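## Task

Move the cardboard box from the open drawer of the short, narrow three-drawer file cabinet into the open drawer of the wide three-drawer cabinet, and move the yellow sponge from the wide cabinet's drawer into the narrow cabinet's drawer. Then push every drawer fully closed. Each cabinet must stay roughly where it started. The robot must not fall over or finish tilted, or the task fails. The end state has to hold by itself, with nothing kept in place by the robot.

## Robot and tools

ROBOT. TidyBot++: a base 0.54 m long, 0.50 m wide and 0.38 m tall on four driven casters, carrying a single seven-joint arm with a two-finger gripper. The shoulder sits 0.12 m ahead of the base centre and 0.68 m off the floor. There are two cameras. base_camera is fixed on the base, 644x364. wrist_camera is a fisheye on the hand that looks along the fingers, 644x476. The arm begins folded with the hand pointing down. In that pose the wrist reaches up to 0.08 m past the base front and the elbow up to 1.15 m high.

FRAMES. In the base frame the origin is on the floor under the base centre, with x forward, y left and z up. hand_pose is reported in this frame. It is the point midway between the finger pads; its z axis runs out along the fingers and its y axis is the line the pads close on. The odometry frame is the base frame as it was when the scene began. base_odometry counts wheel turns, so slip shows up as travel, and it drifts by centimetres and degrees over many moves. Heading is positive to the left, from -3.142 to 3.142. base_tilt is in degrees, positive when leaning forward or to the right, with a fixed bias of up to about 1 degree.

execute_actions. Arguments: "actions" is a list holding one action or none (an empty list only reports state and images). "cameras" is a list drawn from base_camera, wrist_camera, all; omitted, null or ["all"] returns both, and [] returns none. An action may contain:
- "base": exactly one relative move, measured from where the base last reported itself. translate_m is metres forward (+) or back, -2 to 2. strafe_m is metres left (+) or right, -2 to 2. rotate_rad is radians of turn on the spot, counter-clockwise (+), -6.3 to 6.3. A move needing more than 8.667 s at its top speed is refused.
- "joints": a single dictionary for the one arm, keyed by joint name, each value an absolute target rather than an offset. joint_1_rad accepts any angle, tolerance ±0.039; positive turns the arm clockwise seen from above, the opposite of rotate_rad. joint_2_rad (shoulder) runs -2.249 to 2.249, ±0.039. joint_3_rad accepts any angle, ±0.039. joint_4_rad (elbow) runs -2.579 to 2.579, ±0.039. joint_5_rad accepts any angle, ±0.056. joint_6_rad (wrist) runs -2.099 to 2.099, ±0.056. joint_7_rad accepts any angle, ±0.056; with the hand down, positive is counter-clockwise from above, and at 1.57 the fingers open toward the robot's left and right. gripper_pos runs 0 (open) to 1 (closed), ±0.03, giving a pad gap of about 85 x (1 - gripper_pos) mm. Any-angle joints take the short way round, so break larger turns into steps under half a turn.
- "speeds": optional caps for this action only. translate_m and strafe_m accept 0.05 to 0.5 m/s; rotate_rad accepts 0.1 to 1.57 rad/s. The top of each range is the default.
No action runs longer than 15 s. An unknown key or an out-of-range number rejects the call and nothing moves. A joint or base you leave out may keep pushing toward its earlier target.

ARM GEOMETRY. The upper arm is 0.42 m, the forearm 0.31 m and the hand 0.31 m to the hand point. With joint_1_rad 0, joint_3_rad 3.14 and joint_5_rad 0, the arm stays in the vertical x-z plane. Each segment's tilt from vertical (forward positive) is then: upper = j2, forearm = j2 - j4, hand = j2 - j4 - j6. The hand point lies ahead of the shoulder by the sum of length x sin(tilt) and above it by the sum of length x cos(tilt). A downward-pointing hand can rise to roughly 0.94 m only when close to the base. Closed fingertips reach about 20 mm past the hand point.

OTHER TOOLS. wait {seconds: 0 to 10} commands nothing and returns state and images. zoom_image {camera, region [x0,y0,x1,y1] in pixels, top-left origin, at most 504x504} gives a closer look at that camera's latest full image. read_manual {section: "licences"} returns only licence text. finished_scene {scene: 1 or 2} ends that scene permanently and reports success. The goal must already be met and must stay met.

RESULT LINES. base_status and joint_status tell how each motion ended. "done" for the base only means the wheels turned the commanded amount. A blocked base can still report done well short of the target, and it pushes until it times out. "off_target" means the part stopped away from its target and may still be pushing. After "contact_stop" or "time_out" the part holds where it stopped. "joint command not followed" with a "cause:" line means a self-collision check held back the arm targets; the affected joints show "not_followed" and may be retried later. A gripper at 1 reporting "done" holds nothing, while "off_target" means something is between the fingers. on_its_own lists motion the call did not command. motor_effort is a percentage of maximum, with the action's peak in brackets; it is noisy and biased. "Motor temperatures" gives one value per arm joint. MOTOR HOT appears from 60 °C, and OVER-TEMPERATURE FAULT at 75 °C, when the arm sags and keys show limit_stop_at_motor_heat. ARM HIT means the arm struck the base or itself. A torque fault freezes the arm and gripper for 10 s. Limits are 104.5 N m for joint_1 to joint_4 and 51.3 N m for joint_5 to joint_7; warnings come at 56.7 and 29.4.

PRACTICE. Friction leaves joints a little off target, so the hand may sit 1 to 2 cm from where you expect. To correct, send each joint its last command plus (wanted - read). Trust the images over hand_pose. A held load makes the arm sag; never command a joint to its own current reading while holding something. Do not drive the base while the arm is caught on anything high, and do not tug hard sideways on a raised hand, since either can tip the robot; pull the arm back or back the base away instead. Avoid dropping objects, slamming drawers, shoving cabinets and hard collisions. Loose objects may be nudged briefly at times.

Each tool is called after ">>>" as a command line: name --argument value for each argument, lists and objects as JSON in quotes; but a table of rows of numbers goes row by row, as --pt "numbers of a row", without its own name.

## Session

>>> execute_actions --actions '[]'

Scene clock: 0.00 s.
Motor temperatures (°C, as the motors report them): [30 26 27 28 34 39 35]
base_odometry: x=+0.000 y=+0.000 heading=+0.000 (m, m, rad; odometry frame)
base_tilt: forward=-0.7 right=+0.0 (deg)
base_status: not commanded
joint_positions: joint_1_rad=+0.044 joint_2_rad=-0.308 joint_3_rad=+3.168 joint_4_rad=-2.541 joint_5_rad=-0.051 joint_6_rad=-0.907 joint_7_rad=+1.584 gripper_pos=+0.000
joint_status: not commanded
motor_effort: joint_1_rad=+0 joint_2_rad=-1 joint_3_rad=-1 joint_4_rad=+15 joint_5_rad=-1 joint_6_rad=+0 joint_7_rad=+1 (%)
hand_pose: x=+0.2411 y=+0.0062 z=+0.5786 quat_wxyz=(-0.024, +0.999, -0.044, +0.002) (m; base frame)
pictures: base_camera, wrist_camera
Images, in order (width x height): base_camera 644x364, wrist_camera 644x476.

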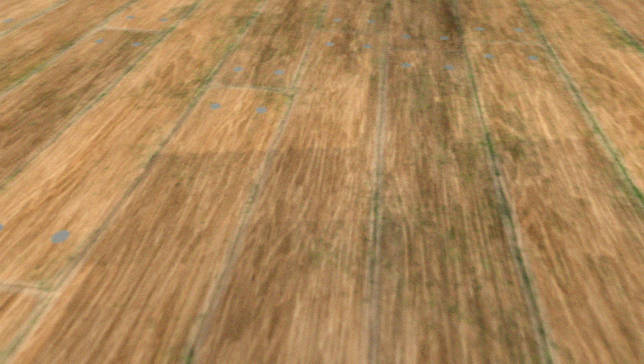

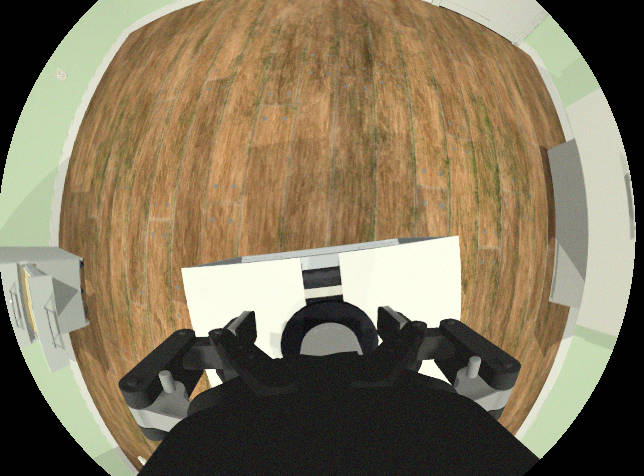

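>>> execute_actions --actions '[{"base":{"rotate_rad":1.57},"joints":{"joint_1_rad":0,"joint_3_rad":3.14,"joint_5_rad":0,"joint_2_rad":-0.3,"joint_4_rad":-2.0,"joint_6_rad":-0.6}}]'

Scene clock: 6.10 s.
Motor temperatures (°C, as the motors report them): [30 26 27 28 34 39 35]
base_odometry: x=+0.000 y=+0.000 heading=+1.569 (m, m, rad; odometry frame)
base_tilt: forward=-0.8 right=+0.0 (deg)
base_status: done
joint_positions: joint_1_rad=+0.018 joint_2_rad=-0.308 joint_3_rad=+3.153 joint_4_rad=-2.018 joint_5_rad=-0.032 joint_6_rad=-0.629 joint_7_rad=+1.584 gripper_pos=+0.000
joint_status: all done
motor_effort: joint_1_rad=+0(1) joint_2_rad=-9(9) joint_3_rad=-1(0) joint_4_rad=+22(22) joint_5_rad=-1(1) joint_6_rad=+6(6) joint_7_rad=+0(0) (%)
hand_pose: x=+0.5268 y=-0.0049 z=+0.8228 quat_wxyz=(-0.007, +0.920, -0.016, +0.391) (m; base frame)
pictures: base_camera, wrist_camera
camera_calibration (this result's frames):
wrist_camera: T_world_to_cam=[[-0.0779848, -0.996686, -0.0231268, 0.0531778], [-0.673769, 0.069788, -0.735639, 1.0237], [0.734815, -0.0417865, -0.676979, 0.303688], [0, 0, 0, 1]] pos_world=[0.470729, -0.00575026, 0.959894]
Images, in order (width x height): base_camera 644x364, wrist_camera 644x476.

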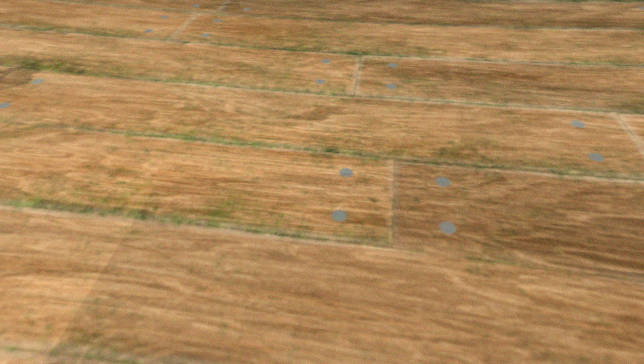

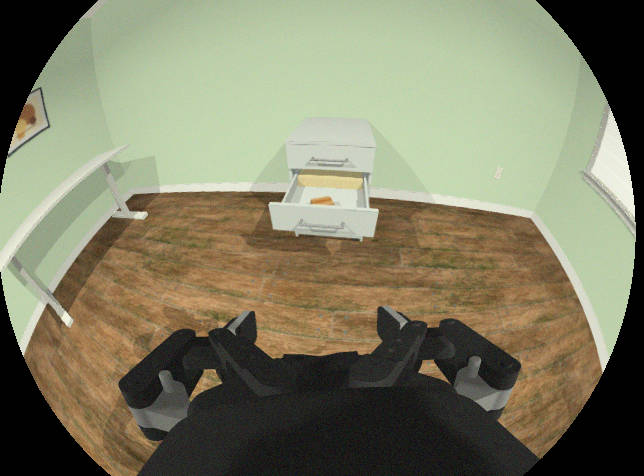

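>>> zoom_image --camera "wrist_camera" --region '[240, 100, 410, 250]'

Region (240, 100, 410, 250) of wrist_camera's 644x476 image, scaled by 2.965; it fills the top 445 rows of this view, and the rest is white.

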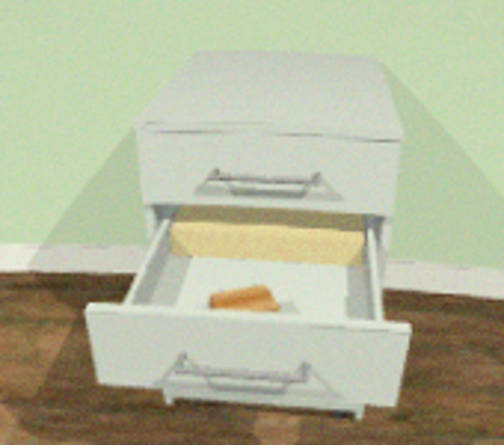

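>>> execute_actions --actions '[{"base":{"rotate_rad":-0.18}}]' --cameras '[]'

>>> execute_actions --actions '[{"base":{"strafe_m":0.11},"joints":{"joint_1_rad":-0.018,"joint_3_rad":3.13,"joint_5_rad":0.03,"joint_2_rad":0.365,"joint_4_rad":-1.678,"joint_6_rad":-1.098,"joint_7_rad":1.56}}]' --cameras '[]'

>>> execute_actions --actions '[{"base":{"translate_m":0.55}}]'

Scene clock: 28.53 s.
Motor temperatures (°C, as the motors report them): [30 27 27 28 34 39 35]
base_odometry: x=+0.000 y=+0.000 heading=+1.390 (m, m, rad; odometry frame)
base_tilt: forward=-0.8 right=+0.0 (deg)
base_status: done
joint_positions: joint_1_rad=+0.017 joint_2_rad=-0.308 joint_3_rad=+3.152 joint_4_rad=-2.018 joint_5_rad=-0.029 joint_6_rad=-0.629 joint_7_rad=+1.584 gripper_pos=+0.000
joint_status: not commanded
motor_effort: joint_1_rad=+0(1) joint_2_rad=-8(9) joint_3_rad=-1(2) joint_4_rad=+21(22) joint_5_rad=-1(1) joint_6_rad=+6(6) joint_7_rad=+1(0) (%)
hand_pose: x=+0.5268 y=-0.0047 z=+0.8228 quat_wxyz=(-0.006, +0.920, -0.014, +0.391) (m; base frame)
pictures: none
No camera images: the call's "cameras" was empty. Leave "cameras" out to get every camera's image.

Scene clock: 30.43 s.
Motor temperatures (°C, as the motors report them): [30 27 27 28 34 39 35]
base_odometry: x=-0.108 y=+0.020 heading=+1.392 (m, m, rad; odometry frame)
base_tilt: forward=-0.8 right=+0.0 (deg)
base_status: done
joint_positions: joint_1_rad=+0.006 joint_2_rad=+0.362 joint_3_rad=+3.145 joint_4_rad=-1.703 joint_5_rad=-0.002 joint_6_rad=-1.065 joint_7_rad=+1.584 gripper_pos=+0.000
joint_status: all done
motor_effort: joint_1_rad=+0(1) joint_2_rad=-27(28) joint_3_rad=-1(2) joint_4_rad=+16(22) joint_5_rad=-1(2) joint_6_rad=+0(5) joint_7_rad=+1(0) (%)
hand_pose: x=+0.5484 y=-0.0022 z=+0.6148 quat_wxyz=(+0.000, +1.000, +0.002, +0.006) (m; base frame)
pictures: none
No camera images: the call's "cameras" was empty. Leave "cameras" out to get every camera's image.

Scene clock: 32.90 s.
Motor temperatures (°C, as the motors report them): [30 27 27 28 34 39 35]
base_odometry: x=-0.011 y=+0.561 heading=+1.393 (m, m, rad; odometry frame)
base_tilt: forward=-0.8 right=+0.0 (deg)
base_status: done
joint_positions: joint_1_rad=+0.004 joint_2_rad=+0.365 joint_3_rad=+3.145 joint_4_rad=-1.696 joint_5_rad=+0.000 joint_6_rad=-1.070 joint_7_rad=+1.584 gripper_pos=+0.000
joint_status: not commanded
motor_effort: joint_1_rad=+0(2) joint_2_rad=-27(28) joint_3_rad=-1(2) joint_4_rad=+15(16) joint_5_rad=-1(0) joint_6_rad=+0(1) joint_7_rad=+1(0) (%)
hand_pose: x=+0.5500 y=-0.0021 z=+0.6155 quat_wxyz=(+0.001, +1.000, +0.003, +0.005) (m; base frame)
pictures: base_camera, wrist_camera
camera_calibration (this result's frames):
wrist_camera: T_world_to_cam=[[-0.0317447, -0.998642, 0.0413117, -0.0120831], [-0.99884, 0.0302, -0.0374931, 0.63564], [0.0361945, -0.042454, -0.998443, 0.728564], [0, 0, 0, 1]] pos_world=[0.608149, -0.000332512, 0.75176]
Images, in order (width x height): base_camera 644x364, wrist_camera 644x476.

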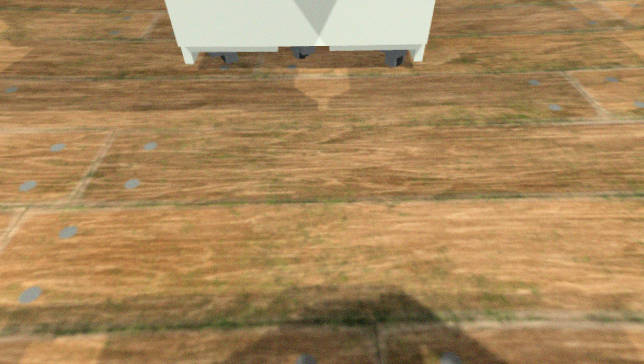

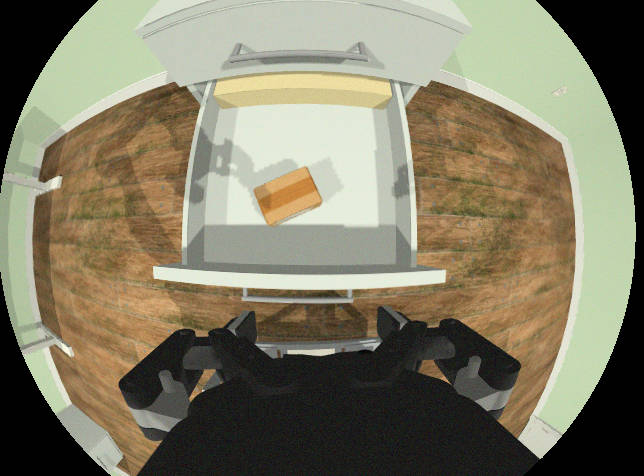

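>>> zoom_image --camera "wrist_camera" --region '[220, 140, 360, 250]'

>>> execute_actions --actions '[{"base":{"translate_m":0.11}}]'

>>> zoom_image --camera "wrist_camera" --region '[220, 210, 360, 320]'

Region (220, 140, 360, 250) of wrist_camera's 644x476 image, scaled by 3.600; it fills the top 396 rows of this view, and the rest is white.

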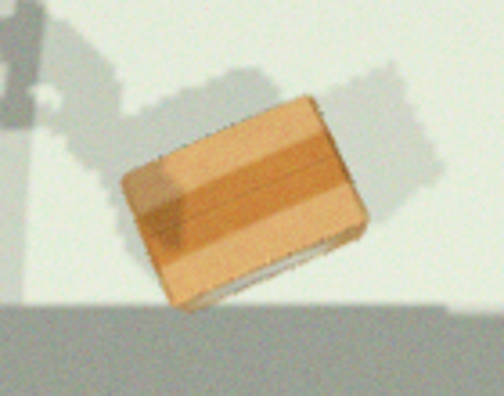

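Scene clock: 45.53 s.
Motor temperatures (°C, as the motors report them): [30 27 27 28 34 39 35]
base_odometry: x=+0.008 y=+0.669 heading=+1.393 (m, m, rad; odometry frame)
base_tilt: forward=-0.7 right=+0.0 (deg)
base_status: done
joint_positions: joint_1_rad=+0.004 joint_2_rad=+0.368 joint_3_rad=+3.145 joint_4_rad=-1.693 joint_5_rad=+0.000 joint_6_rad=-1.070 joint_7_rad=+1.584 gripper_pos=+0.000
joint_status: not commanded
motor_effort: joint_1_rad=+0(2) joint_2_rad=-27(30) joint_3_rad=-2(2) joint_4_rad=+15(17) joint_5_rad=-1(0) joint_6_rad=+0(1) joint_7_rad=+0(0) (%)
hand_pose: x=+0.5509 y=-0.0018 z=+0.6151 quat_wxyz=(+0.001, +1.000, +0.003, +0.005) (m; base frame)
pictures: base_camera, wrist_camera
camera_calibration (this result's frames):
wrist_camera: T_world_to_cam=[[-0.0307016, -0.998656, 0.0417507, -0.0126753], [-0.998899, 0.0291729, -0.036744, 0.636048], [0.0354766, -0.0428328, -0.998452, 0.728512], [0, 0, 0, 1]] pos_world=[0.609113, -0.0000094917, 0.751284]
Images, in order (width x height): base_camera 644x364, wrist_camera 644x476.

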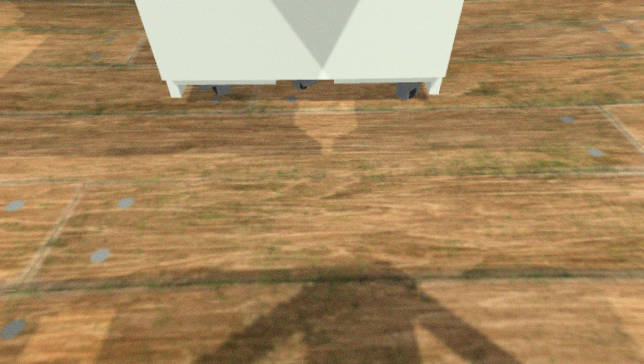

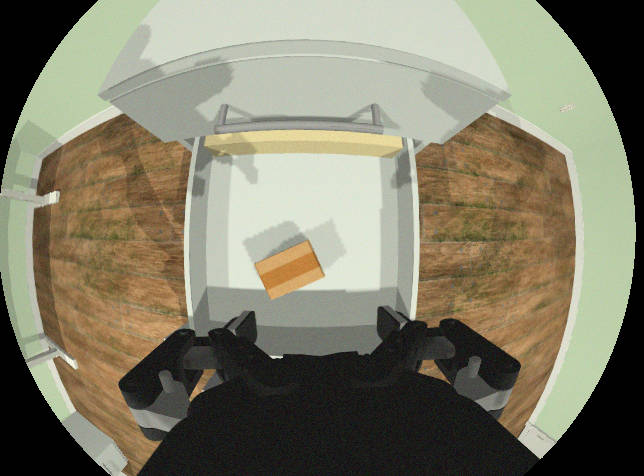

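Region (220, 210, 360, 320) of wrist_camera's 644x476 image, scaled by 3.600; it fills the top 396 rows of this view, and the rest is white.

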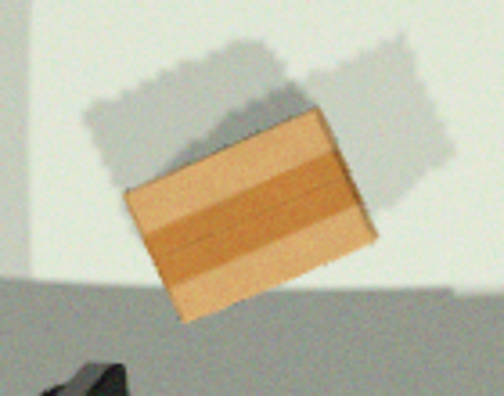

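>>> execute_actions --actions '[{"joints":{"joint_1_rad":-0.078,"joint_2_rad":0.52,"joint_4_rad":-1.775,"joint_6_rad":-0.83,"joint_7_rad":0.31}}]' --cameras '["wrist_camera"]'

Scene clock: 64.27 s.
Motor temperatures (°C, as the motors report them): [30 27 27 28 34 39 35]
base_odometry: x=+0.008 y=+0.669 heading=+1.393 (m, m, rad; odometry frame)
base_tilt: forward=-0.7 right=+0.0 (deg)
base_status: not commanded
joint_positions: joint_1_rad=-0.056 joint_2_rad=+0.516 joint_3_rad=+3.145 joint_4_rad=-1.753 joint_5_rad=+0.000 joint_6_rad=-0.861 joint_7_rad=+0.318 gripper_pos=+0.000
joint_status: all done
motor_effort: joint_1_rad=+0(0) joint_2_rad=-30(32) joint_3_rad=-1(1) joint_4_rad=+14(16) joint_5_rad=-1(0) joint_6_rad=+0(0) joint_7_rad=+0(1) (%)
hand_pose: x=+0.5705 y=+0.0247 z=+0.5345 quat_wxyz=(-0.003, +0.825, -0.565, +0.005) (m; base frame)
pictures: wrist_camera
camera_calibration (this result's frames):
wrist_camera: T_world_to_cam=[[-0.944375, -0.327563, 0.029292, 0.529166], [-0.328419, 0.943996, -0.0318257, 0.244143], [-0.0172266, -0.0396755, -0.999064, 0.67885], [0, 0, 0, 1]] pos_world=[0.591607, -0.0302006, 0.670484]
Images, in order (width x height): wrist_camera 644x476.

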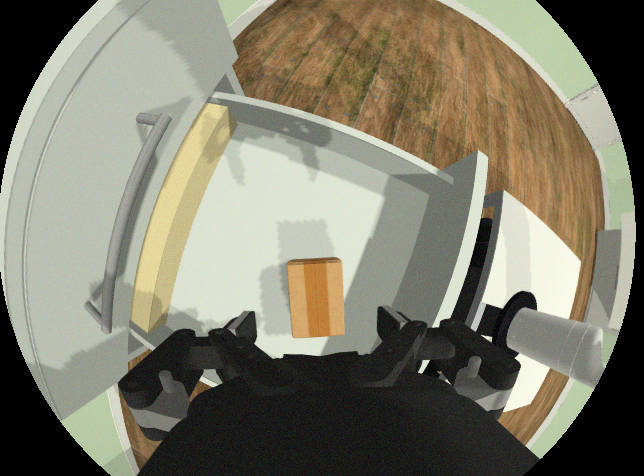

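>>> execute_actions --actions '[{"joints":{"joint_1_rad":-0.09,"joint_2_rad":0.65,"joint_4_rad":-1.85,"joint_6_rad":-0.637,"joint_7_rad":0.35}}]' --cameras '["wrist_camera"]'

Scene clock: 71.83 s.
Motor temperatures (°C, as the motors report them): [30 27 27 28 34 39 35]
base_odometry: x=+0.008 y=+0.669 heading=+1.393 (m, m, rad; odometry frame)
base_tilt: forward=-0.8 right=+0.0 (deg)
base_status: not commanded
joint_positions: joint_1_rad=-0.067 joint_2_rad=+0.653 joint_3_rad=+3.145 joint_4_rad=-1.832 joint_5_rad=+0.000 joint_6_rad=-0.669 joint_7_rad=+0.323 gripper_pos=+0.000
joint_status: all done
motor_effort: joint_1_rad=+0(1) joint_2_rad=-32(35) joint_3_rad=-2(1) joint_4_rad=+11(15) joint_5_rad=+0(0) joint_6_rad=+0(1) joint_7_rad=+0(0) (%)
hand_pose: x=+0.5616 y=+0.0290 z=+0.4555 quat_wxyz=(+0.005, +0.830, -0.558, -0.004) (m; base frame)
pictures: wrist_camera
camera_calibration (this result's frames):
wrist_camera: T_world_to_cam=[[-0.938106, -0.342201, 0.0534282, 0.510359], [-0.343848, 0.938687, -0.025197, 0.240511], [-0.0415299, -0.0420086, -0.998254, 0.613228], [0, 0, 0, 1]] pos_world=[0.586938, -0.0253586, 0.590949]
Images, in order (width x height): wrist_camera 644x476.

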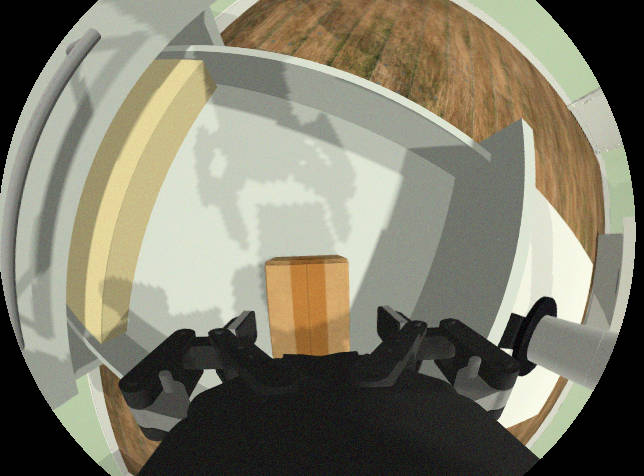

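>>> zoom_image --camera "wrist_camera" --region '[240, 230, 400, 360]'

Region (240, 230, 400, 360) of wrist_camera's 644x476 image, scaled by 3.150; it fills the top 410 rows of this view, and the rest is white.

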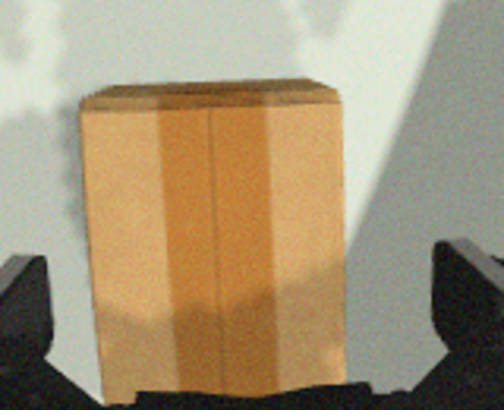

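>>> execute_actions --actions '[{"joints":{"joint_2_rad":0.739,"joint_4_rad":-1.858,"joint_6_rad":-0.53}}]' --cameras '["wrist_camera"]'

Scene clock: 78.50 s.
Motor temperatures (°C, as the motors report them): [30 27 27 28 34 39 35]
base_odometry: x=+0.008 y=+0.669 heading=+1.393 (m, m, rad; odometry frame)
base_tilt: forward=-0.8 right=+0.0 (deg)
base_status: not commanded
joint_positions: joint_1_rad=-0.067 joint_2_rad=+0.739 joint_3_rad=+3.145 joint_4_rad=-1.836 joint_5_rad=+0.000 joint_6_rad=-0.560 joint_7_rad=+0.323 gripper_pos=+0.000
joint_status: all done
motor_effort: joint_1_rad=+0(0) joint_2_rad=-33(35) joint_3_rad=-2(1) joint_4_rad=+9(11) joint_5_rad=+0(0) joint_6_rad=+0(0) joint_7_rad=+0(0) (%)
hand_pose: x=+0.5724 y=+0.0296 z=+0.4162 quat_wxyz=(-0.001, +0.830, -0.558, +0.003) (m; base frame)
pictures: wrist_camera
camera_calibration (this result's frames):
wrist_camera: T_world_to_cam=[[-0.938875, -0.342488, 0.034853, 0.531018], [-0.343546, 0.938626, -0.030944, 0.244879], [-0.0221159, -0.0410262, -0.998913, 0.56363], [0, 0, 0, 1]] pos_world=[0.595152, -0.0248585, 0.552087]
Images, in order (width x height): wrist_camera 644x476.

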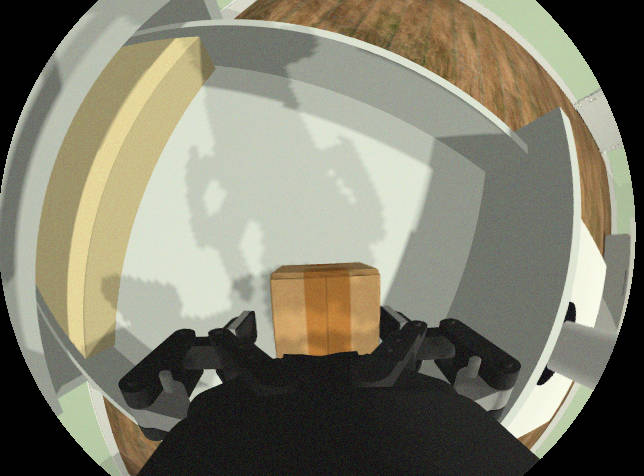

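>>> execute_actions --actions '[{"joints":{"gripper_pos":1}}]' --cameras '[]'

>>> execute_actions --actions '[{"joints":{"joint_2_rad":0.36,"joint_4_rad":-1.68,"joint_6_rad":-1.12}}]' --cameras '["wrist_camera"]'

Scene clock: 82.87 s.
Motor temperatures (°C, as the motors report them): [30 27 27 28 34 39 35]
base_odometry: x=+0.008 y=+0.669 heading=+1.393 (m, m, rad; odometry frame)
base_tilt: forward=-0.7 right=+0.0 (deg)
base_status: not commanded
joint_positions: joint_1_rad=-0.067 joint_2_rad=+0.738 joint_3_rad=+3.145 joint_4_rad=-1.836 joint_5_rad=+0.000 joint_6_rad=-0.560 joint_7_rad=+0.323 gripper_pos=+0.347
joint_status: gripper_pos off_target (ended at +0.347, target +1.000)
motor_effort: joint_1_rad=+0(0) joint_2_rad=-33(33) joint_3_rad=-1(1) joint_4_rad=+10(10) joint_5_rad=+0(0) joint_6_rad=+0(1) joint_7_rad=+1(0) (%)
hand_pose: x=+0.5727 y=+0.0296 z=+0.4167 quat_wxyz=(-0.001, +0.830, -0.558, +0.004) (m; base frame)
pictures: none
No camera images: the call's "cameras" was empty. Leave "cameras" out to get every camera's image.

Scene clock: 84.53 s.
Motor temperatures (°C, as the motors report them): [30 27 27 28 34 39 35]
base_odometry: x=+0.008 y=+0.669 heading=+1.393 (m, m, rad; odometry frame)
base_tilt: forward=-0.8 right=+0.0 (deg)
base_status: not commanded
joint_positions: joint_1_rad=-0.067 joint_2_rad=+0.361 joint_3_rad=+3.145 joint_4_rad=-1.703 joint_5_rad=+0.000 joint_6_rad=-1.091 joint_7_rad=+0.323 gripper_pos=+0.347
joint_status: all done
motor_effort: joint_1_rad=+0(0) joint_2_rad=-27(36) joint_3_rad=-2(1) joint_4_rad=+16(16) joint_5_rad=+0(0) joint_6_rad=+0(0) joint_7_rad=+1(0) (%)
hand_pose: x=+0.5394 y=+0.0278 z=+0.6151 quat_wxyz=(+0.005, +0.829, -0.559, -0.005) (m; base frame)
pictures: wrist_camera
camera_calibration (this result's frames):
wrist_camera: T_world_to_cam=[[-0.938232, -0.341736, 0.054192, 0.480124], [-0.343363, 0.938897, -0.0239837, 0.237007], [-0.0426846, -0.0411098, -0.998242, 0.772198], [0, 0, 0, 1]] pos_world=[0.564809, -0.0267049, 0.750507]
Images, in order (width x height): wrist_camera 644x476.

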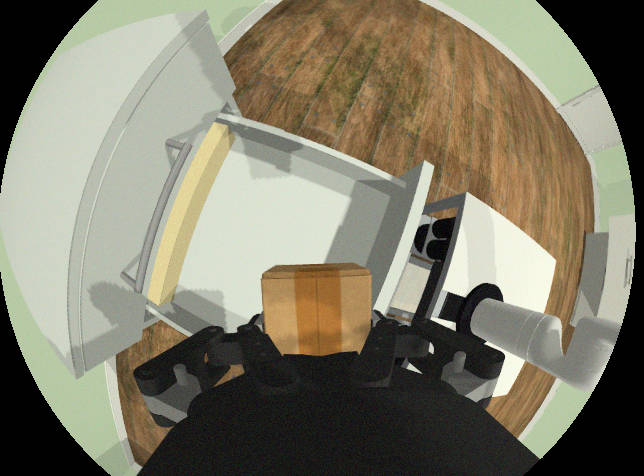

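>>> execute_actions --actions '[{"base":{"translate_m":-1.0},"joints":{"joint_1_rad":0.02,"joint_7_rad":1.585}}]' --cameras '[]'

>>> execute_actions --actions '[{"base":{"rotate_rad":3.1416},"joints":{"joint_2_rad":0.0,"joint_4_rad":-1.7,"joint_6_rad":-0.8}}]'

Scene clock: 93.93 s.
Motor temperatures (°C, as the motors report them): [30 27 27 28 34 39 35]
base_odometry: x=-0.170 y=-0.315 heading=+1.393 (m, m, rad; odometry frame)
base_tilt: forward=-0.7 right=+0.0 (deg)
base_status: done
joint_positions: joint_1_rad=-0.001 joint_2_rad=+0.363 joint_3_rad=+3.144 joint_4_rad=-1.698 joint_5_rad=+0.003 joint_6_rad=-1.093 joint_7_rad=+1.577 gripper_pos=+0.347
joint_status: all done
motor_effort: joint_1_rad=+0(4) joint_2_rad=-27(31) joint_3_rad=+0(4) joint_4_rad=+16(17) joint_5_rad=-1(1) joint_6_rad=+0(1) joint_7_rad=+0(0) (%)
hand_pose: x=+0.5416 y=-0.0002 z=+0.6157 quat_wxyz=(+0.002, +1.000, +0.003, -0.007) (m; base frame)
pictures: none
No camera images: the call's "cameras" was empty. Leave "cameras" out to get every camera's image.

Scene clock: 97.30 s.
Motor temperatures (°C, as the motors report them): [30 27 27 28 34 39 35]
base_odometry: x=-0.170 y=-0.315 heading=-1.750 (m, m, rad; odometry frame)
base_tilt: forward=-0.8 right=+0.0 (deg)
base_status: done
joint_positions: joint_1_rad=+0.011 joint_2_rad=+0.015 joint_3_rad=+3.138 joint_4_rad=-1.698 joint_5_rad=+0.004 joint_6_rad=-0.826 joint_7_rad=+1.577 gripper_pos=+0.347
joint_status: all done
motor_effort: joint_1_rad=+0(3) joint_2_rad=-21(29) joint_3_rad=-1(4) joint_4_rad=+22(21) joint_5_rad=-1(2) joint_6_rad=+5(5) joint_7_rad=+0(0) (%)
hand_pose: x=+0.6128 y=-0.0033 z=+0.8011 quat_wxyz=(+0.004, +0.955, +0.000, +0.296) (m; base frame)
pictures: base_camera, wrist_camera
camera_calibration (this result's frames):
wrist_camera: T_world_to_cam=[[-0.0545121, -0.998302, 0.020523, 0.0116415], [-0.808525, 0.0320698, -0.587588, 1.02936], [0.585932, -0.048624, -0.8089, 0.422789], [0, 0, 0, 1]] pos_world=[0.585174, -0.000832079, 0.946595]
Images, in order (width x height): base_camera 644x364, wrist_camera 644x476.

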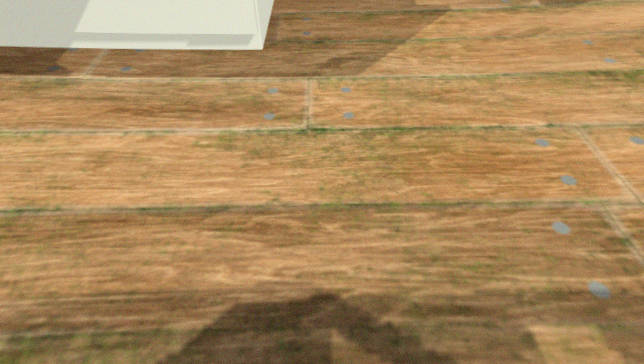

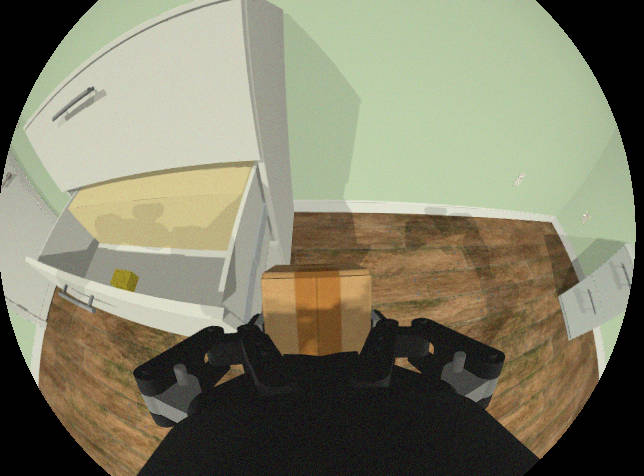

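>>> execute_actions --actions '[{"base":{"translate_m":-0.12},"joints":{"joint_1_rad":-0.01,"joint_2_rad":0.175,"joint_4_rad":-1.17,"joint_6_rad":-1.80}}]' --cameras '[]'

>>> execute_actions --actions '[{"base":{"strafe_m":0.5}}]'

Scene clock: 104.10 s.
Motor temperatures (°C, as the motors report them): [30 27 27 28 34 39 35]
base_odometry: x=-0.149 y=-0.197 heading=-1.749 (m, m, rad; odometry frame)
base_tilt: forward=-0.8 right=+0.0 (deg)
base_status: done
joint_positions: joint_1_rad=+0.011 joint_2_rad=+0.168 joint_3_rad=+3.138 joint_4_rad=-1.195 joint_5_rad=+0.004 joint_6_rad=-1.770 joint_7_rad=+1.577 gripper_pos=+0.347
joint_status: all done
motor_effort: joint_1_rad=+0(1) joint_2_rad=-23(24) joint_3_rad=+0(3) joint_4_rad=+18(22) joint_5_rad=+0(1) joint_6_rad=+0(5) joint_7_rad=+1(0) (%)
hand_pose: x=+0.4993 y=-0.0029 z=+0.8501 quat_wxyz=(+0.002, +1.000, -0.001, +0.004) (m; base frame)
pictures: none
No camera images: the call's "cameras" was empty. Leave "cameras" out to get every camera's image.

Scene clock: 106.50 s.
Motor temperatures (°C, as the motors report them): [30 27 27 28 34 39 35]
base_odometry: x=+0.344 y=-0.285 heading=-1.748 (m, m, rad; odometry frame)
base_tilt: forward=-0.7 right=-0.1 (deg)
base_status: done
joint_positions: joint_1_rad=+0.001 joint_2_rad=+0.169 joint_3_rad=+3.137 joint_4_rad=-1.195 joint_5_rad=+0.005 joint_6_rad=-1.770 joint_7_rad=+1.577 gripper_pos=+0.347
joint_status: not commanded
motor_effort: joint_1_rad=+0(2) joint_2_rad=-22(24) joint_3_rad=-1(4) joint_4_rad=+18(18) joint_5_rad=-1(1) joint_6_rad=+0(0) joint_7_rad=+0(1) (%)
hand_pose: x=+0.4996 y=+0.0010 z=+0.8498 quat_wxyz=(+0.002, +1.000, +0.004, +0.004) (m; base frame)
pictures: base_camera, wrist_camera
camera_calibration (this result's frames):
wrist_camera: T_world_to_cam=[[-0.0277463, -0.998603, 0.0449618, -0.0254639], [-0.999087, 0.0262423, -0.0337029, 0.590843], [0.0324759, -0.0458559, -0.99842, 0.966292], [0, 0, 0, 1]] pos_world=[0.558216, 0.00337677, 0.985823]
Images, in order (width x height): base_camera 644x364, wrist_camera 644x476.

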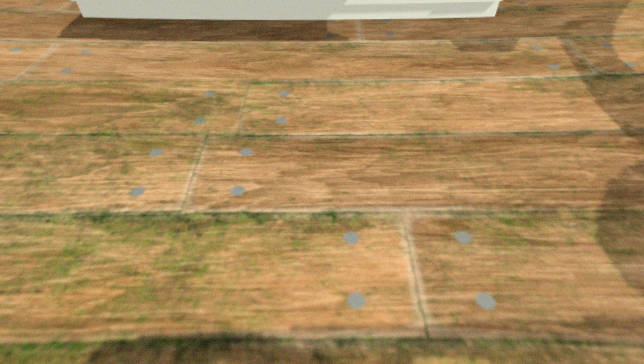

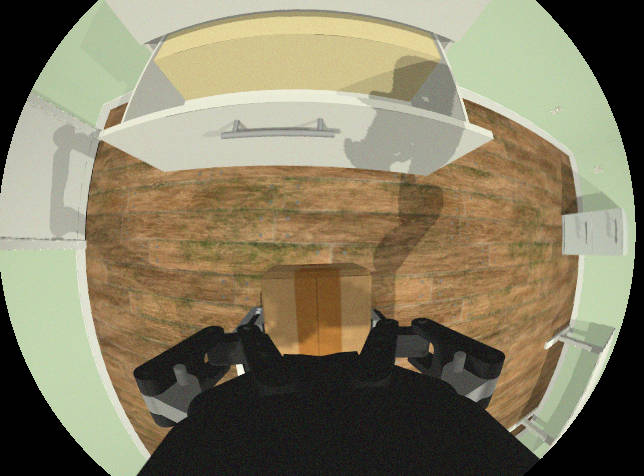

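>>> execute_actions --actions '[{"base":{"rotate_rad":-0.034}}]' --cameras '[]'

>>> execute_actions --actions '[{"base":{"translate_m":0.3}}]'

>>> execute_actions --actions '[{"base":{"translate_m":0.1}}]'

Scene clock: 116.03 s.
Motor temperatures (°C, as the motors report them): [30 27 27 28 34 39 35]
base_odometry: x=+0.344 y=-0.285 heading=-1.781 (m, m, rad; odometry frame)
base_tilt: forward=-0.7 right=+0.0 (deg)
base_status: done
joint_positions: joint_1_rad=-0.001 joint_2_rad=+0.169 joint_3_rad=+3.137 joint_4_rad=-1.195 joint_5_rad=+0.006 joint_6_rad=-1.770 joint_7_rad=+1.577 gripper_pos=+0.347
joint_status: not commanded
motor_effort: joint_1_rad=+0(3) joint_2_rad=-22(24) joint_3_rad=-1(3) joint_4_rad=+18(19) joint_5_rad=-1(1) joint_6_rad=+0(0) joint_7_rad=+0(0) (%)
hand_pose: x=+0.4996 y=+0.0015 z=+0.8496 quat_wxyz=(+0.002, +1.000, +0.005, +0.003) (m; base frame)
pictures: none
No camera images: the call's "cameras" was empty. Leave "cameras" out to get every camera's image.

Scene clock: 117.97 s.
Motor temperatures (°C, as the motors report them): [30 27 27 28 34 39 35]
base_odometry: x=+0.282 y=-0.578 heading=-1.780 (m, m, rad; odometry frame)
base_tilt: forward=-0.7 right=+0.0 (deg)
base_status: done
joint_positions: joint_1_rad=-0.001 joint_2_rad=+0.182 joint_3_rad=+3.137 joint_4_rad=-1.193 joint_5_rad=+0.006 joint_6_rad=-1.772 joint_7_rad=+1.577 gripper_pos=+0.347
joint_status: not commanded
motor_effort: joint_1_rad=+0(2) joint_2_rad=-23(26) joint_3_rad=-1(0) joint_4_rad=+18(18) joint_5_rad=+0(0) joint_6_rad=+0(1) joint_7_rad=+0(0) (%)
hand_pose: x=+0.5019 y=+0.0014 z=+0.8454 quat_wxyz=(+0.002, +1.000, +0.005, -0.003) (m; base frame)
pictures: base_camera, wrist_camera
camera_calibration (this result's frames):
wrist_camera: T_world_to_cam=[[-0.0256794, -0.998629, 0.0456177, -0.0263015], [-0.999464, 0.024721, -0.0214524, 0.582844], [0.0202953, -0.0461442, -0.998729, 0.968195], [0, 0, 0, 1]] pos_world=[0.562207, 0.00400261, 0.980667]
Images, in order (width x height): base_camera 644x364, wrist_camera 644x476.

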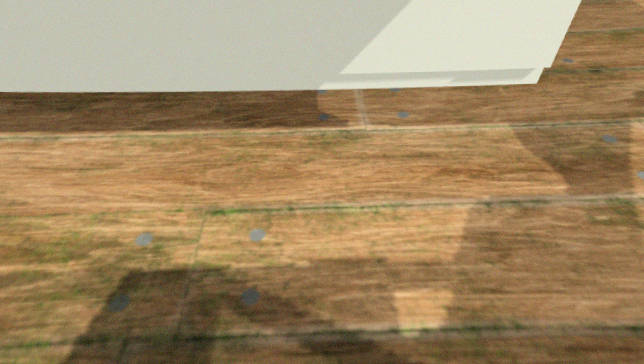

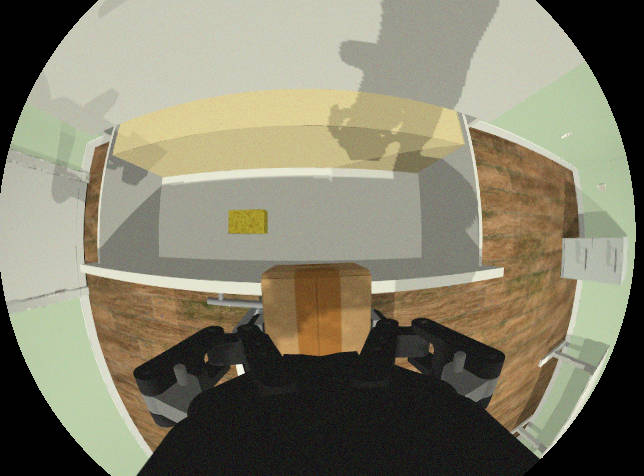

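Scene clock: 119.23 s.
Motor temperatures (°C, as the motors report them): [30 27 27 28 34 39 35]
base_odometry: x=+0.261 y=-0.676 heading=-1.780 (m, m, rad; odometry frame)
base_tilt: forward=-0.8 right=+0.0 (deg)
base_status: done
joint_positions: joint_1_rad=-0.001 joint_2_rad=+0.184 joint_3_rad=+3.137 joint_4_rad=-1.193 joint_5_rad=+0.006 joint_6_rad=-1.772 joint_7_rad=+1.577 gripper_pos=+0.347
joint_status: not commanded
motor_effort: joint_1_rad=+0(2) joint_2_rad=-23(26) joint_3_rad=-1(2) joint_4_rad=+17(19) joint_5_rad=-1(0) joint_6_rad=+0(1) joint_7_rad=+0(0) (%)
hand_pose: x=+0.5021 y=+0.0014 z=+0.8450 quat_wxyz=(+0.002, +1.000, +0.005, -0.003) (m; base frame)
pictures: base_camera, wrist_camera
camera_calibration (this result's frames):
wrist_camera: T_world_to_cam=[[-0.0256265, -0.998629, 0.0456482, -0.0263295], [-0.999489, 0.0247225, -0.0202583, 0.582086], [0.019102, -0.046144, -0.998752, 0.968419], [0, 0, 0, 1]] pos_world=[0.562615, 0.00400268, 0.980204]
Images, in order (width x height): base_camera 644x364, wrist_camera 644x476.

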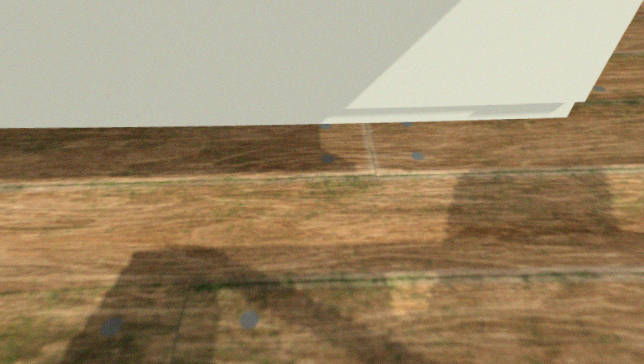

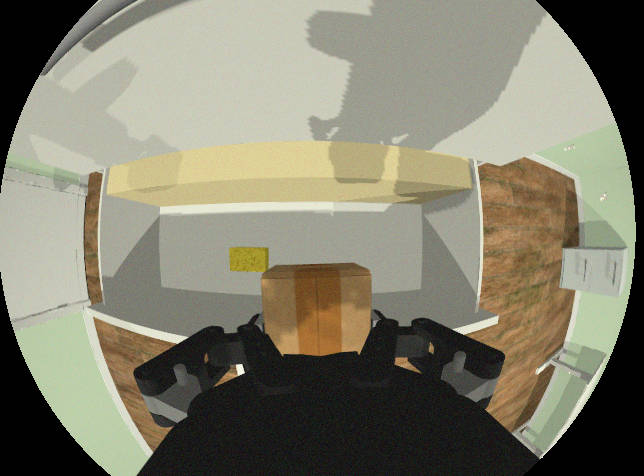

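>>> execute_actions --actions '[{"joints":{"joint_1_rad":0.17,"joint_2_rad":0.212,"joint_4_rad":-1.515,"joint_6_rad":-1.406,"joint_7_rad":1.73}}]' --cameras '[]'

>>> execute_actions --actions '[{"joints":{"joint_2_rad":0.327,"joint_4_rad":-1.834,"joint_6_rad":-0.972}}]' --cameras '["wrist_camera"]'

>>> execute_actions --actions '[{"joints":{"joint_2_rad":0.533,"joint_4_rad":-1.995,"joint_6_rad":-0.604}}]' --cameras '["wrist_camera"]'

Scene clock: 138.83 s.
Motor temperatures (°C, as the motors report them): [30 27 27 28 34 39 35]
base_odometry: x=+0.261 y=-0.676 heading=-1.780 (m, m, rad; odometry frame)
base_tilt: forward=-0.7 right=+0.0 (deg)
base_status: not commanded
joint_positions: joint_1_rad=+0.149 joint_2_rad=+0.210 joint_3_rad=+3.137 joint_4_rad=-1.498 joint_5_rad=+0.006 joint_6_rad=-1.438 joint_7_rad=+1.703 gripper_pos=+0.347
joint_status: all done
motor_effort: joint_1_rad=+0(0) joint_2_rad=-24(26) joint_3_rad=-2(1) joint_4_rad=+18(19) joint_5_rad=+0(0) joint_6_rad=+0(1) joint_7_rad=+0(0) (%)
hand_pose: x=+0.5125 y=-0.0577 z=+0.7388 quat_wxyz=(+0.002, +1.000, -0.006, -0.003) (m; base frame)
pictures: none
No camera images: the call's "cameras" was empty. Leave "cameras" out to get every camera's image.

Scene clock: 140.27 s.
Motor temperatures (°C, as the motors report them): [30 28 27 28 34 39 35]
base_odometry: x=+0.261 y=-0.676 heading=-1.780 (m, m, rad; odometry frame)
base_tilt: forward=-0.7 right=+0.0 (deg)
base_status: not commanded
joint_positions: joint_1_rad=+0.149 joint_2_rad=+0.328 joint_3_rad=+3.137 joint_4_rad=-1.818 joint_5_rad=+0.006 joint_6_rad=-1.004 joint_7_rad=+1.703 gripper_pos=+0.347
joint_status: all done
motor_effort: joint_1_rad=+0(0) joint_2_rad=-25(28) joint_3_rad=-2(1) joint_4_rad=+15(18) joint_5_rad=-1(1) joint_6_rad=+0(1) joint_7_rad=+0(0) (%)
hand_pose: x=+0.5118 y=-0.0572 z=+0.5981 quat_wxyz=(+0.001, +1.000, -0.005, -0.004) (m; base frame)
pictures: wrist_camera
camera_calibration (this result's frames):
wrist_camera: T_world_to_cam=[[-0.0450391, -0.998048, 0.0432556, -0.0619765], [-0.99884, 0.0442523, -0.0189777, 0.58823], [0.0170265, -0.0440602, -0.998884, 0.720171], [0, 0, 0, 1]] pos_world=[0.572494, -0.0561553, 0.733211]
Images, in order (width x height): wrist_camera 644x476.

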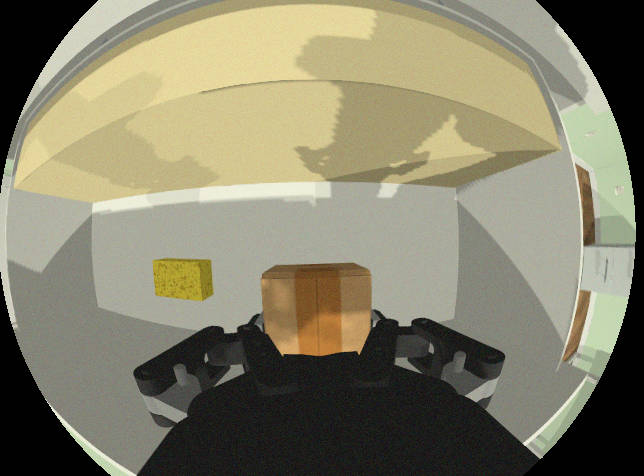

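Scene clock: 141.63 s.
Motor temperatures (°C, as the motors report them): [30 28 27 28 34 39 35]
base_odometry: x=+0.261 y=-0.676 heading=-1.780 (m, m, rad; odometry frame)
base_tilt: forward=-0.7 right=+0.1 (deg)
base_status: not commanded
joint_positions: joint_1_rad=+0.149 joint_2_rad=+0.539 joint_3_rad=+3.137 joint_4_rad=-1.980 joint_5_rad=+0.006 joint_6_rad=-0.635 joint_7_rad=+1.703 gripper_pos=+0.347
joint_status: all done
motor_effort: joint_1_rad=+0(0) joint_2_rad=-29(32) joint_3_rad=-1(1) joint_4_rad=+11(15) joint_5_rad=-1(1) joint_6_rad=+0(0) joint_7_rad=+1(0) (%)
hand_pose: x=+0.5103 y=-0.0563 z=+0.4764 quat_wxyz=(+0.000, +1.000, -0.004, -0.006) (m; base frame)
pictures: wrist_camera
camera_calibration (this result's frames):
wrist_camera: T_world_to_cam=[[-0.0436914, -0.99823, 0.0403513, -0.0552053], [-0.998971, 0.0431622, -0.0138947, 0.581917], [0.0121285, -0.0409168, -0.999089, 0.601459], [0, 0, 0, 1]] pos_world=[0.571612, -0.0556146, 0.611224]
Images, in order (width x height): wrist_camera 644x476.

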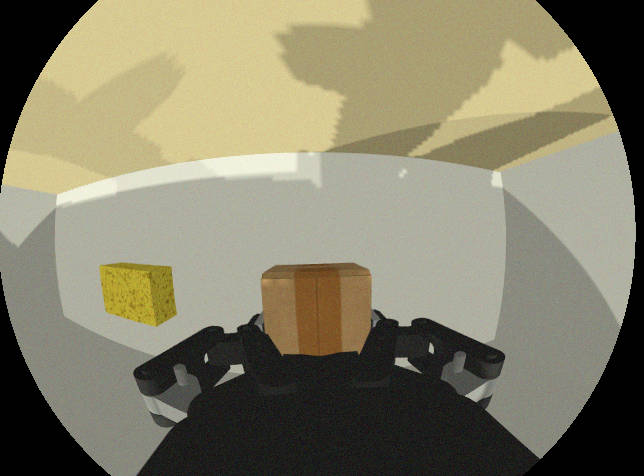

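>>> execute_actions --actions '[{"joints":{"joint_2_rad":0.663,"joint_4_rad":-2.03,"joint_6_rad":-0.43}}]' --cameras '["wrist_camera"]'

Scene clock: 147.53 s.
Motor temperatures (°C, as the motors report them): [30 28 27 28 34 39 35]
base_odometry: x=+0.261 y=-0.676 heading=-1.780 (m, m, rad; odometry frame)
base_tilt: forward=-0.8 right=+0.0 (deg)
base_status: not commanded
joint_positions: joint_1_rad=+0.149 joint_2_rad=+0.668 joint_3_rad=+3.137 joint_4_rad=-2.010 joint_5_rad=+0.006 joint_6_rad=-0.461 joint_7_rad=+1.703 gripper_pos=+0.347
joint_status: all done
motor_effort: joint_1_rad=+0(0) joint_2_rad=-30(32) joint_3_rad=-2(1) joint_4_rad=+8(11) joint_5_rad=-1(1) joint_6_rad=+0(0) joint_7_rad=+1(0) (%)
hand_pose: x=+0.5169 y=-0.0569 z=+0.4197 quat_wxyz=(+0.000, +1.000, -0.004, +0.001) (m; base frame)
pictures: wrist_camera
camera_calibration (this result's frames):
wrist_camera: T_world_to_cam=[[-0.0441597, -0.998203, 0.0404942, -0.0530067], [-0.998656, 0.0430059, -0.0289339, 0.593939], [0.0271404, -0.0417175, -0.998761, 0.536735], [0, 0, 0, 1]] pos_world=[0.576233, -0.0560631, 0.555402]
Images, in order (width x height): wrist_camera 644x476.

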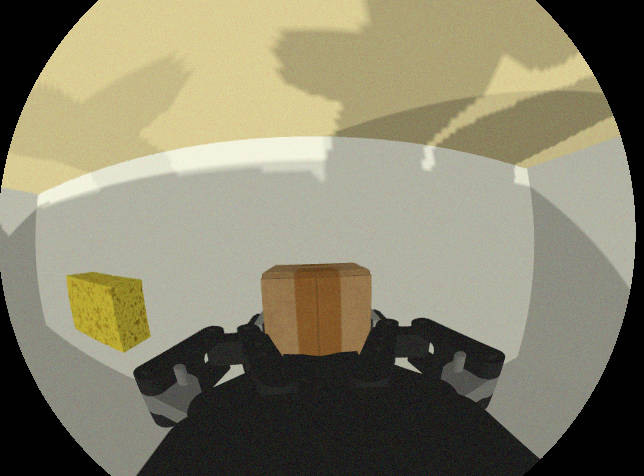

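>>> execute_actions --actions '[{"joints":{"joint_2_rad":0.678}}]' --cameras '[]'

>>> execute_actions --actions '[{"joints":{"gripper_pos":0}}]' --cameras '["wrist_camera"]'

Scene clock: 151.87 s.
Motor temperatures (°C, as the motors report them): [30 28 27 28 34 39 35]
base_odometry: x=+0.261 y=-0.676 heading=-1.780 (m, m, rad; odometry frame)
base_tilt: forward=-0.7 right=+0.0 (deg)
base_status: not commanded
joint_positions: joint_1_rad=+0.149 joint_2_rad=+0.675 joint_3_rad=+3.137 joint_4_rad=-2.010 joint_5_rad=+0.006 joint_6_rad=-0.461 joint_7_rad=+1.703 gripper_pos=+0.347
joint_status: all done
motor_effort: joint_1_rad=+0(0) joint_2_rad=-31(32) joint_3_rad=-1(1) joint_4_rad=+8(8) joint_5_rad=+0(1) joint_6_rad=+0(0) joint_7_rad=+0(1) (%)
hand_pose: x=+0.5153 y=-0.0566 z=+0.4171 quat_wxyz=(+0.000, +1.000, -0.004, -0.002) (m; base frame)
pictures: none
No camera images: the call's "cameras" was empty. Leave "cameras" out to get every camera's image.

Scene clock: 152.97 s.
Motor temperatures (°C, as the motors report them): [30 28 27 28 34 39 35]
base_odometry: x=+0.261 y=-0.676 heading=-1.780 (m, m, rad; odometry frame)
base_tilt: forward=-0.7 right=+0.1 (deg)
base_status: not commanded
joint_positions: joint_1_rad=+0.149 joint_2_rad=+0.675 joint_3_rad=+3.137 joint_4_rad=-2.010 joint_5_rad=+0.006 joint_6_rad=-0.461 joint_7_rad=+1.703 gripper_pos=+0.000
joint_status: all done
motor_effort: joint_1_rad=+0(0) joint_2_rad=-29(31) joint_3_rad=-2(1) joint_4_rad=+8(8) joint_5_rad=+0(0) joint_6_rad=+0(0) joint_7_rad=+0(0) (%)
hand_pose: x=+0.5153 y=-0.0566 z=+0.4171 quat_wxyz=(+0.000, +1.000, -0.004, -0.002) (m; base frame)
pictures: wrist_camera
camera_calibration (this result's frames):
wrist_camera: T_world_to_cam=[[-0.0439047, -0.998242, 0.0398226, -0.0525792], [-0.998819, 0.0430305, -0.0225498, 0.589606], [0.0207965, -0.0407657, -0.998952, 0.537621], [0, 0, 0, 1]] pos_world=[0.575421, -0.0559413, 0.552447]
Images, in order (width x height): wrist_camera 644x476.

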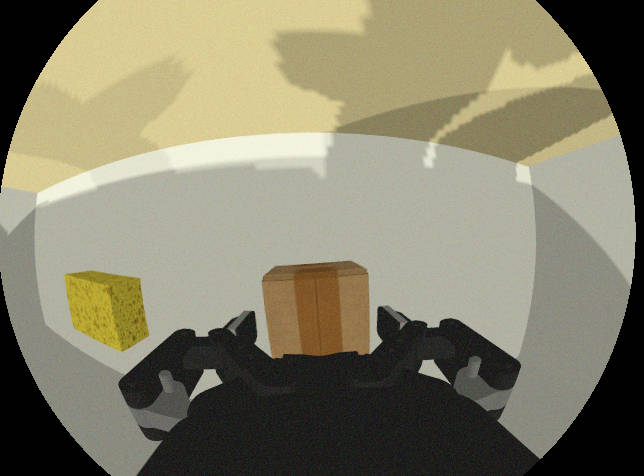

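>>> execute_actions --actions '[{"joints":{"joint_2_rad":0.48,"joint_4_rad":-1.855,"joint_6_rad":-0.81}}]' --cameras '[]'

>>> execute_actions --actions '[{"joints":{"joint_1_rad":-0.397,"joint_7_rad":2.78}}]' --cameras '["wrist_camera"]'

Scene clock: 159.83 s.
Motor temperatures (°C, as the motors report them): [30 28 27 28 34 39 35]
base_odometry: x=+0.261 y=-0.676 heading=-1.780 (m, m, rad; odometry frame)
base_tilt: forward=-0.8 right=+0.0 (deg)
base_status: not commanded
joint_positions: joint_1_rad=+0.149 joint_2_rad=+0.477 joint_3_rad=+3.137 joint_4_rad=-1.870 joint_5_rad=+0.006 joint_6_rad=-0.779 joint_7_rad=+1.703 gripper_pos=+0.000
joint_status: all done
motor_effort: joint_1_rad=+0(0) joint_2_rad=-28(32) joint_3_rad=-2(1) joint_4_rad=+12(13) joint_5_rad=-1(1) joint_6_rad=+0(0) joint_7_rad=+0(0) (%)
hand_pose: x=+0.5367 y=-0.0605 z=+0.5240 quat_wxyz=(+0.002, +1.000, -0.004, +0.007) (m; base frame)
pictures: none
No camera images: the call's "cameras" was empty. Leave "cameras" out to get every camera's image.

Scene clock: 161.67 s.
Motor temperatures (°C, as the motors report them): [30 28 27 28 34 39 35]
base_odometry: x=+0.261 y=-0.676 heading=-1.780 (m, m, rad; odometry frame)
base_tilt: forward=-0.8 right=+0.0 (deg)
base_status: not commanded
joint_positions: joint_1_rad=-0.379 joint_2_rad=+0.477 joint_3_rad=+3.137 joint_4_rad=-1.870 joint_5_rad=+0.006 joint_6_rad=-0.779 joint_7_rad=+2.757 gripper_pos=+0.000
joint_status: all done
motor_effort: joint_1_rad=+0(1) joint_2_rad=-28(28) joint_3_rad=-1(3) joint_4_rad=+13(12) joint_5_rad=-1(1) joint_6_rad=+0(0) joint_7_rad=+0(0) (%)
hand_pose: x=+0.5103 y=+0.1584 z=+0.5240 quat_wxyz=(+0.004, +0.706, +0.708, +0.006) (m; base frame)
pictures: wrist_camera
camera_calibration (this result's frames):
wrist_camera: T_world_to_cam=[[0.997915, -0.0337736, 0.0550062, -0.534727], [-0.0321116, -0.999009, -0.030823, 0.253867], [0.0559927, 0.0289923, -0.99801, 0.623795], [0, 0, 0, 1]] pos_world=[0.506836, 0.217471, 0.659792]
Images, in order (width x height): wrist_camera 644x476.

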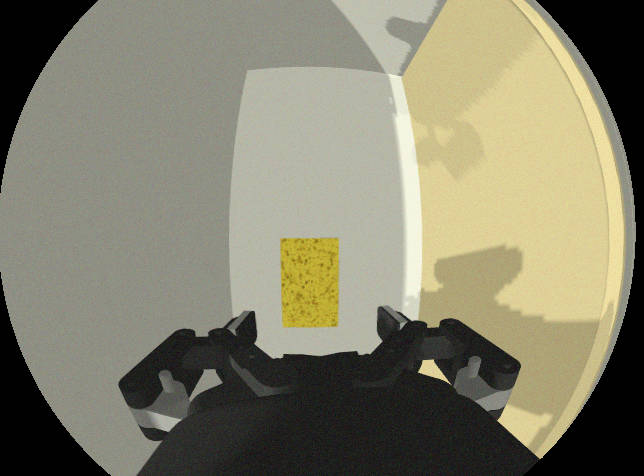

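>>> execute_actions --actions '[{"joints":{"joint_1_rad":-0.41,"joint_2_rad":0.623,"joint_4_rad":-1.947,"joint_6_rad":-0.556}}]' --cameras '["wrist_camera"]'

Scene clock: 167.93 s.
Motor temperatures (°C, as the motors report them): [30 28 27 28 34 39 35]
base_odometry: x=+0.261 y=-0.676 heading=-1.780 (m, m, rad; odometry frame)
base_tilt: forward=-0.7 right=+0.1 (deg)
base_status: not commanded
joint_positions: joint_1_rad=-0.386 joint_2_rad=+0.626 joint_3_rad=+3.137 joint_4_rad=-1.929 joint_5_rad=+0.006 joint_6_rad=-0.586 joint_7_rad=+2.757 gripper_pos=+0.000
joint_status: all done
motor_effort: joint_1_rad=+0(0) joint_2_rad=-30(33) joint_3_rad=-1(2) joint_4_rad=+10(13) joint_5_rad=-1(1) joint_6_rad=+0(0) joint_7_rad=+0(0) (%)
hand_pose: x=+0.5075 y=+0.1609 z=+0.4497 quat_wxyz=(+0.000, +0.704, +0.711, +0.000) (m; base frame)
pictures: wrist_camera
camera_calibration (this result's frames):
wrist_camera: T_world_to_cam=[[0.998822, -0.0262073, 0.0408315, -0.523108], [-0.0251514, -0.999341, -0.0261637, 0.248419], [0.0414903, 0.0251059, -0.998823, 0.55809], [0, 0, 0, 1]] pos_world=[0.505584, 0.220535, 0.585292]
Images, in order (width x height): wrist_camera 644x476.

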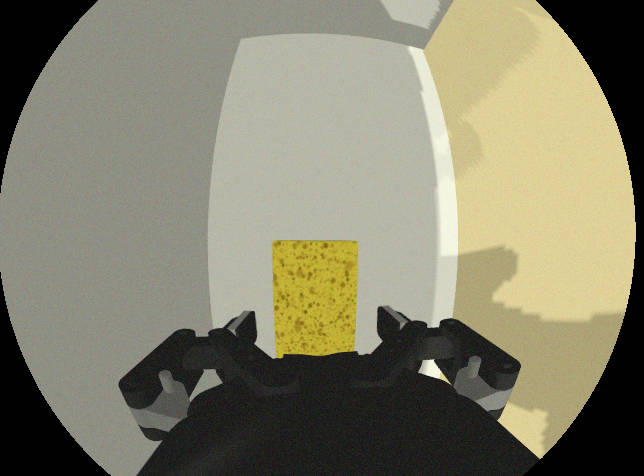

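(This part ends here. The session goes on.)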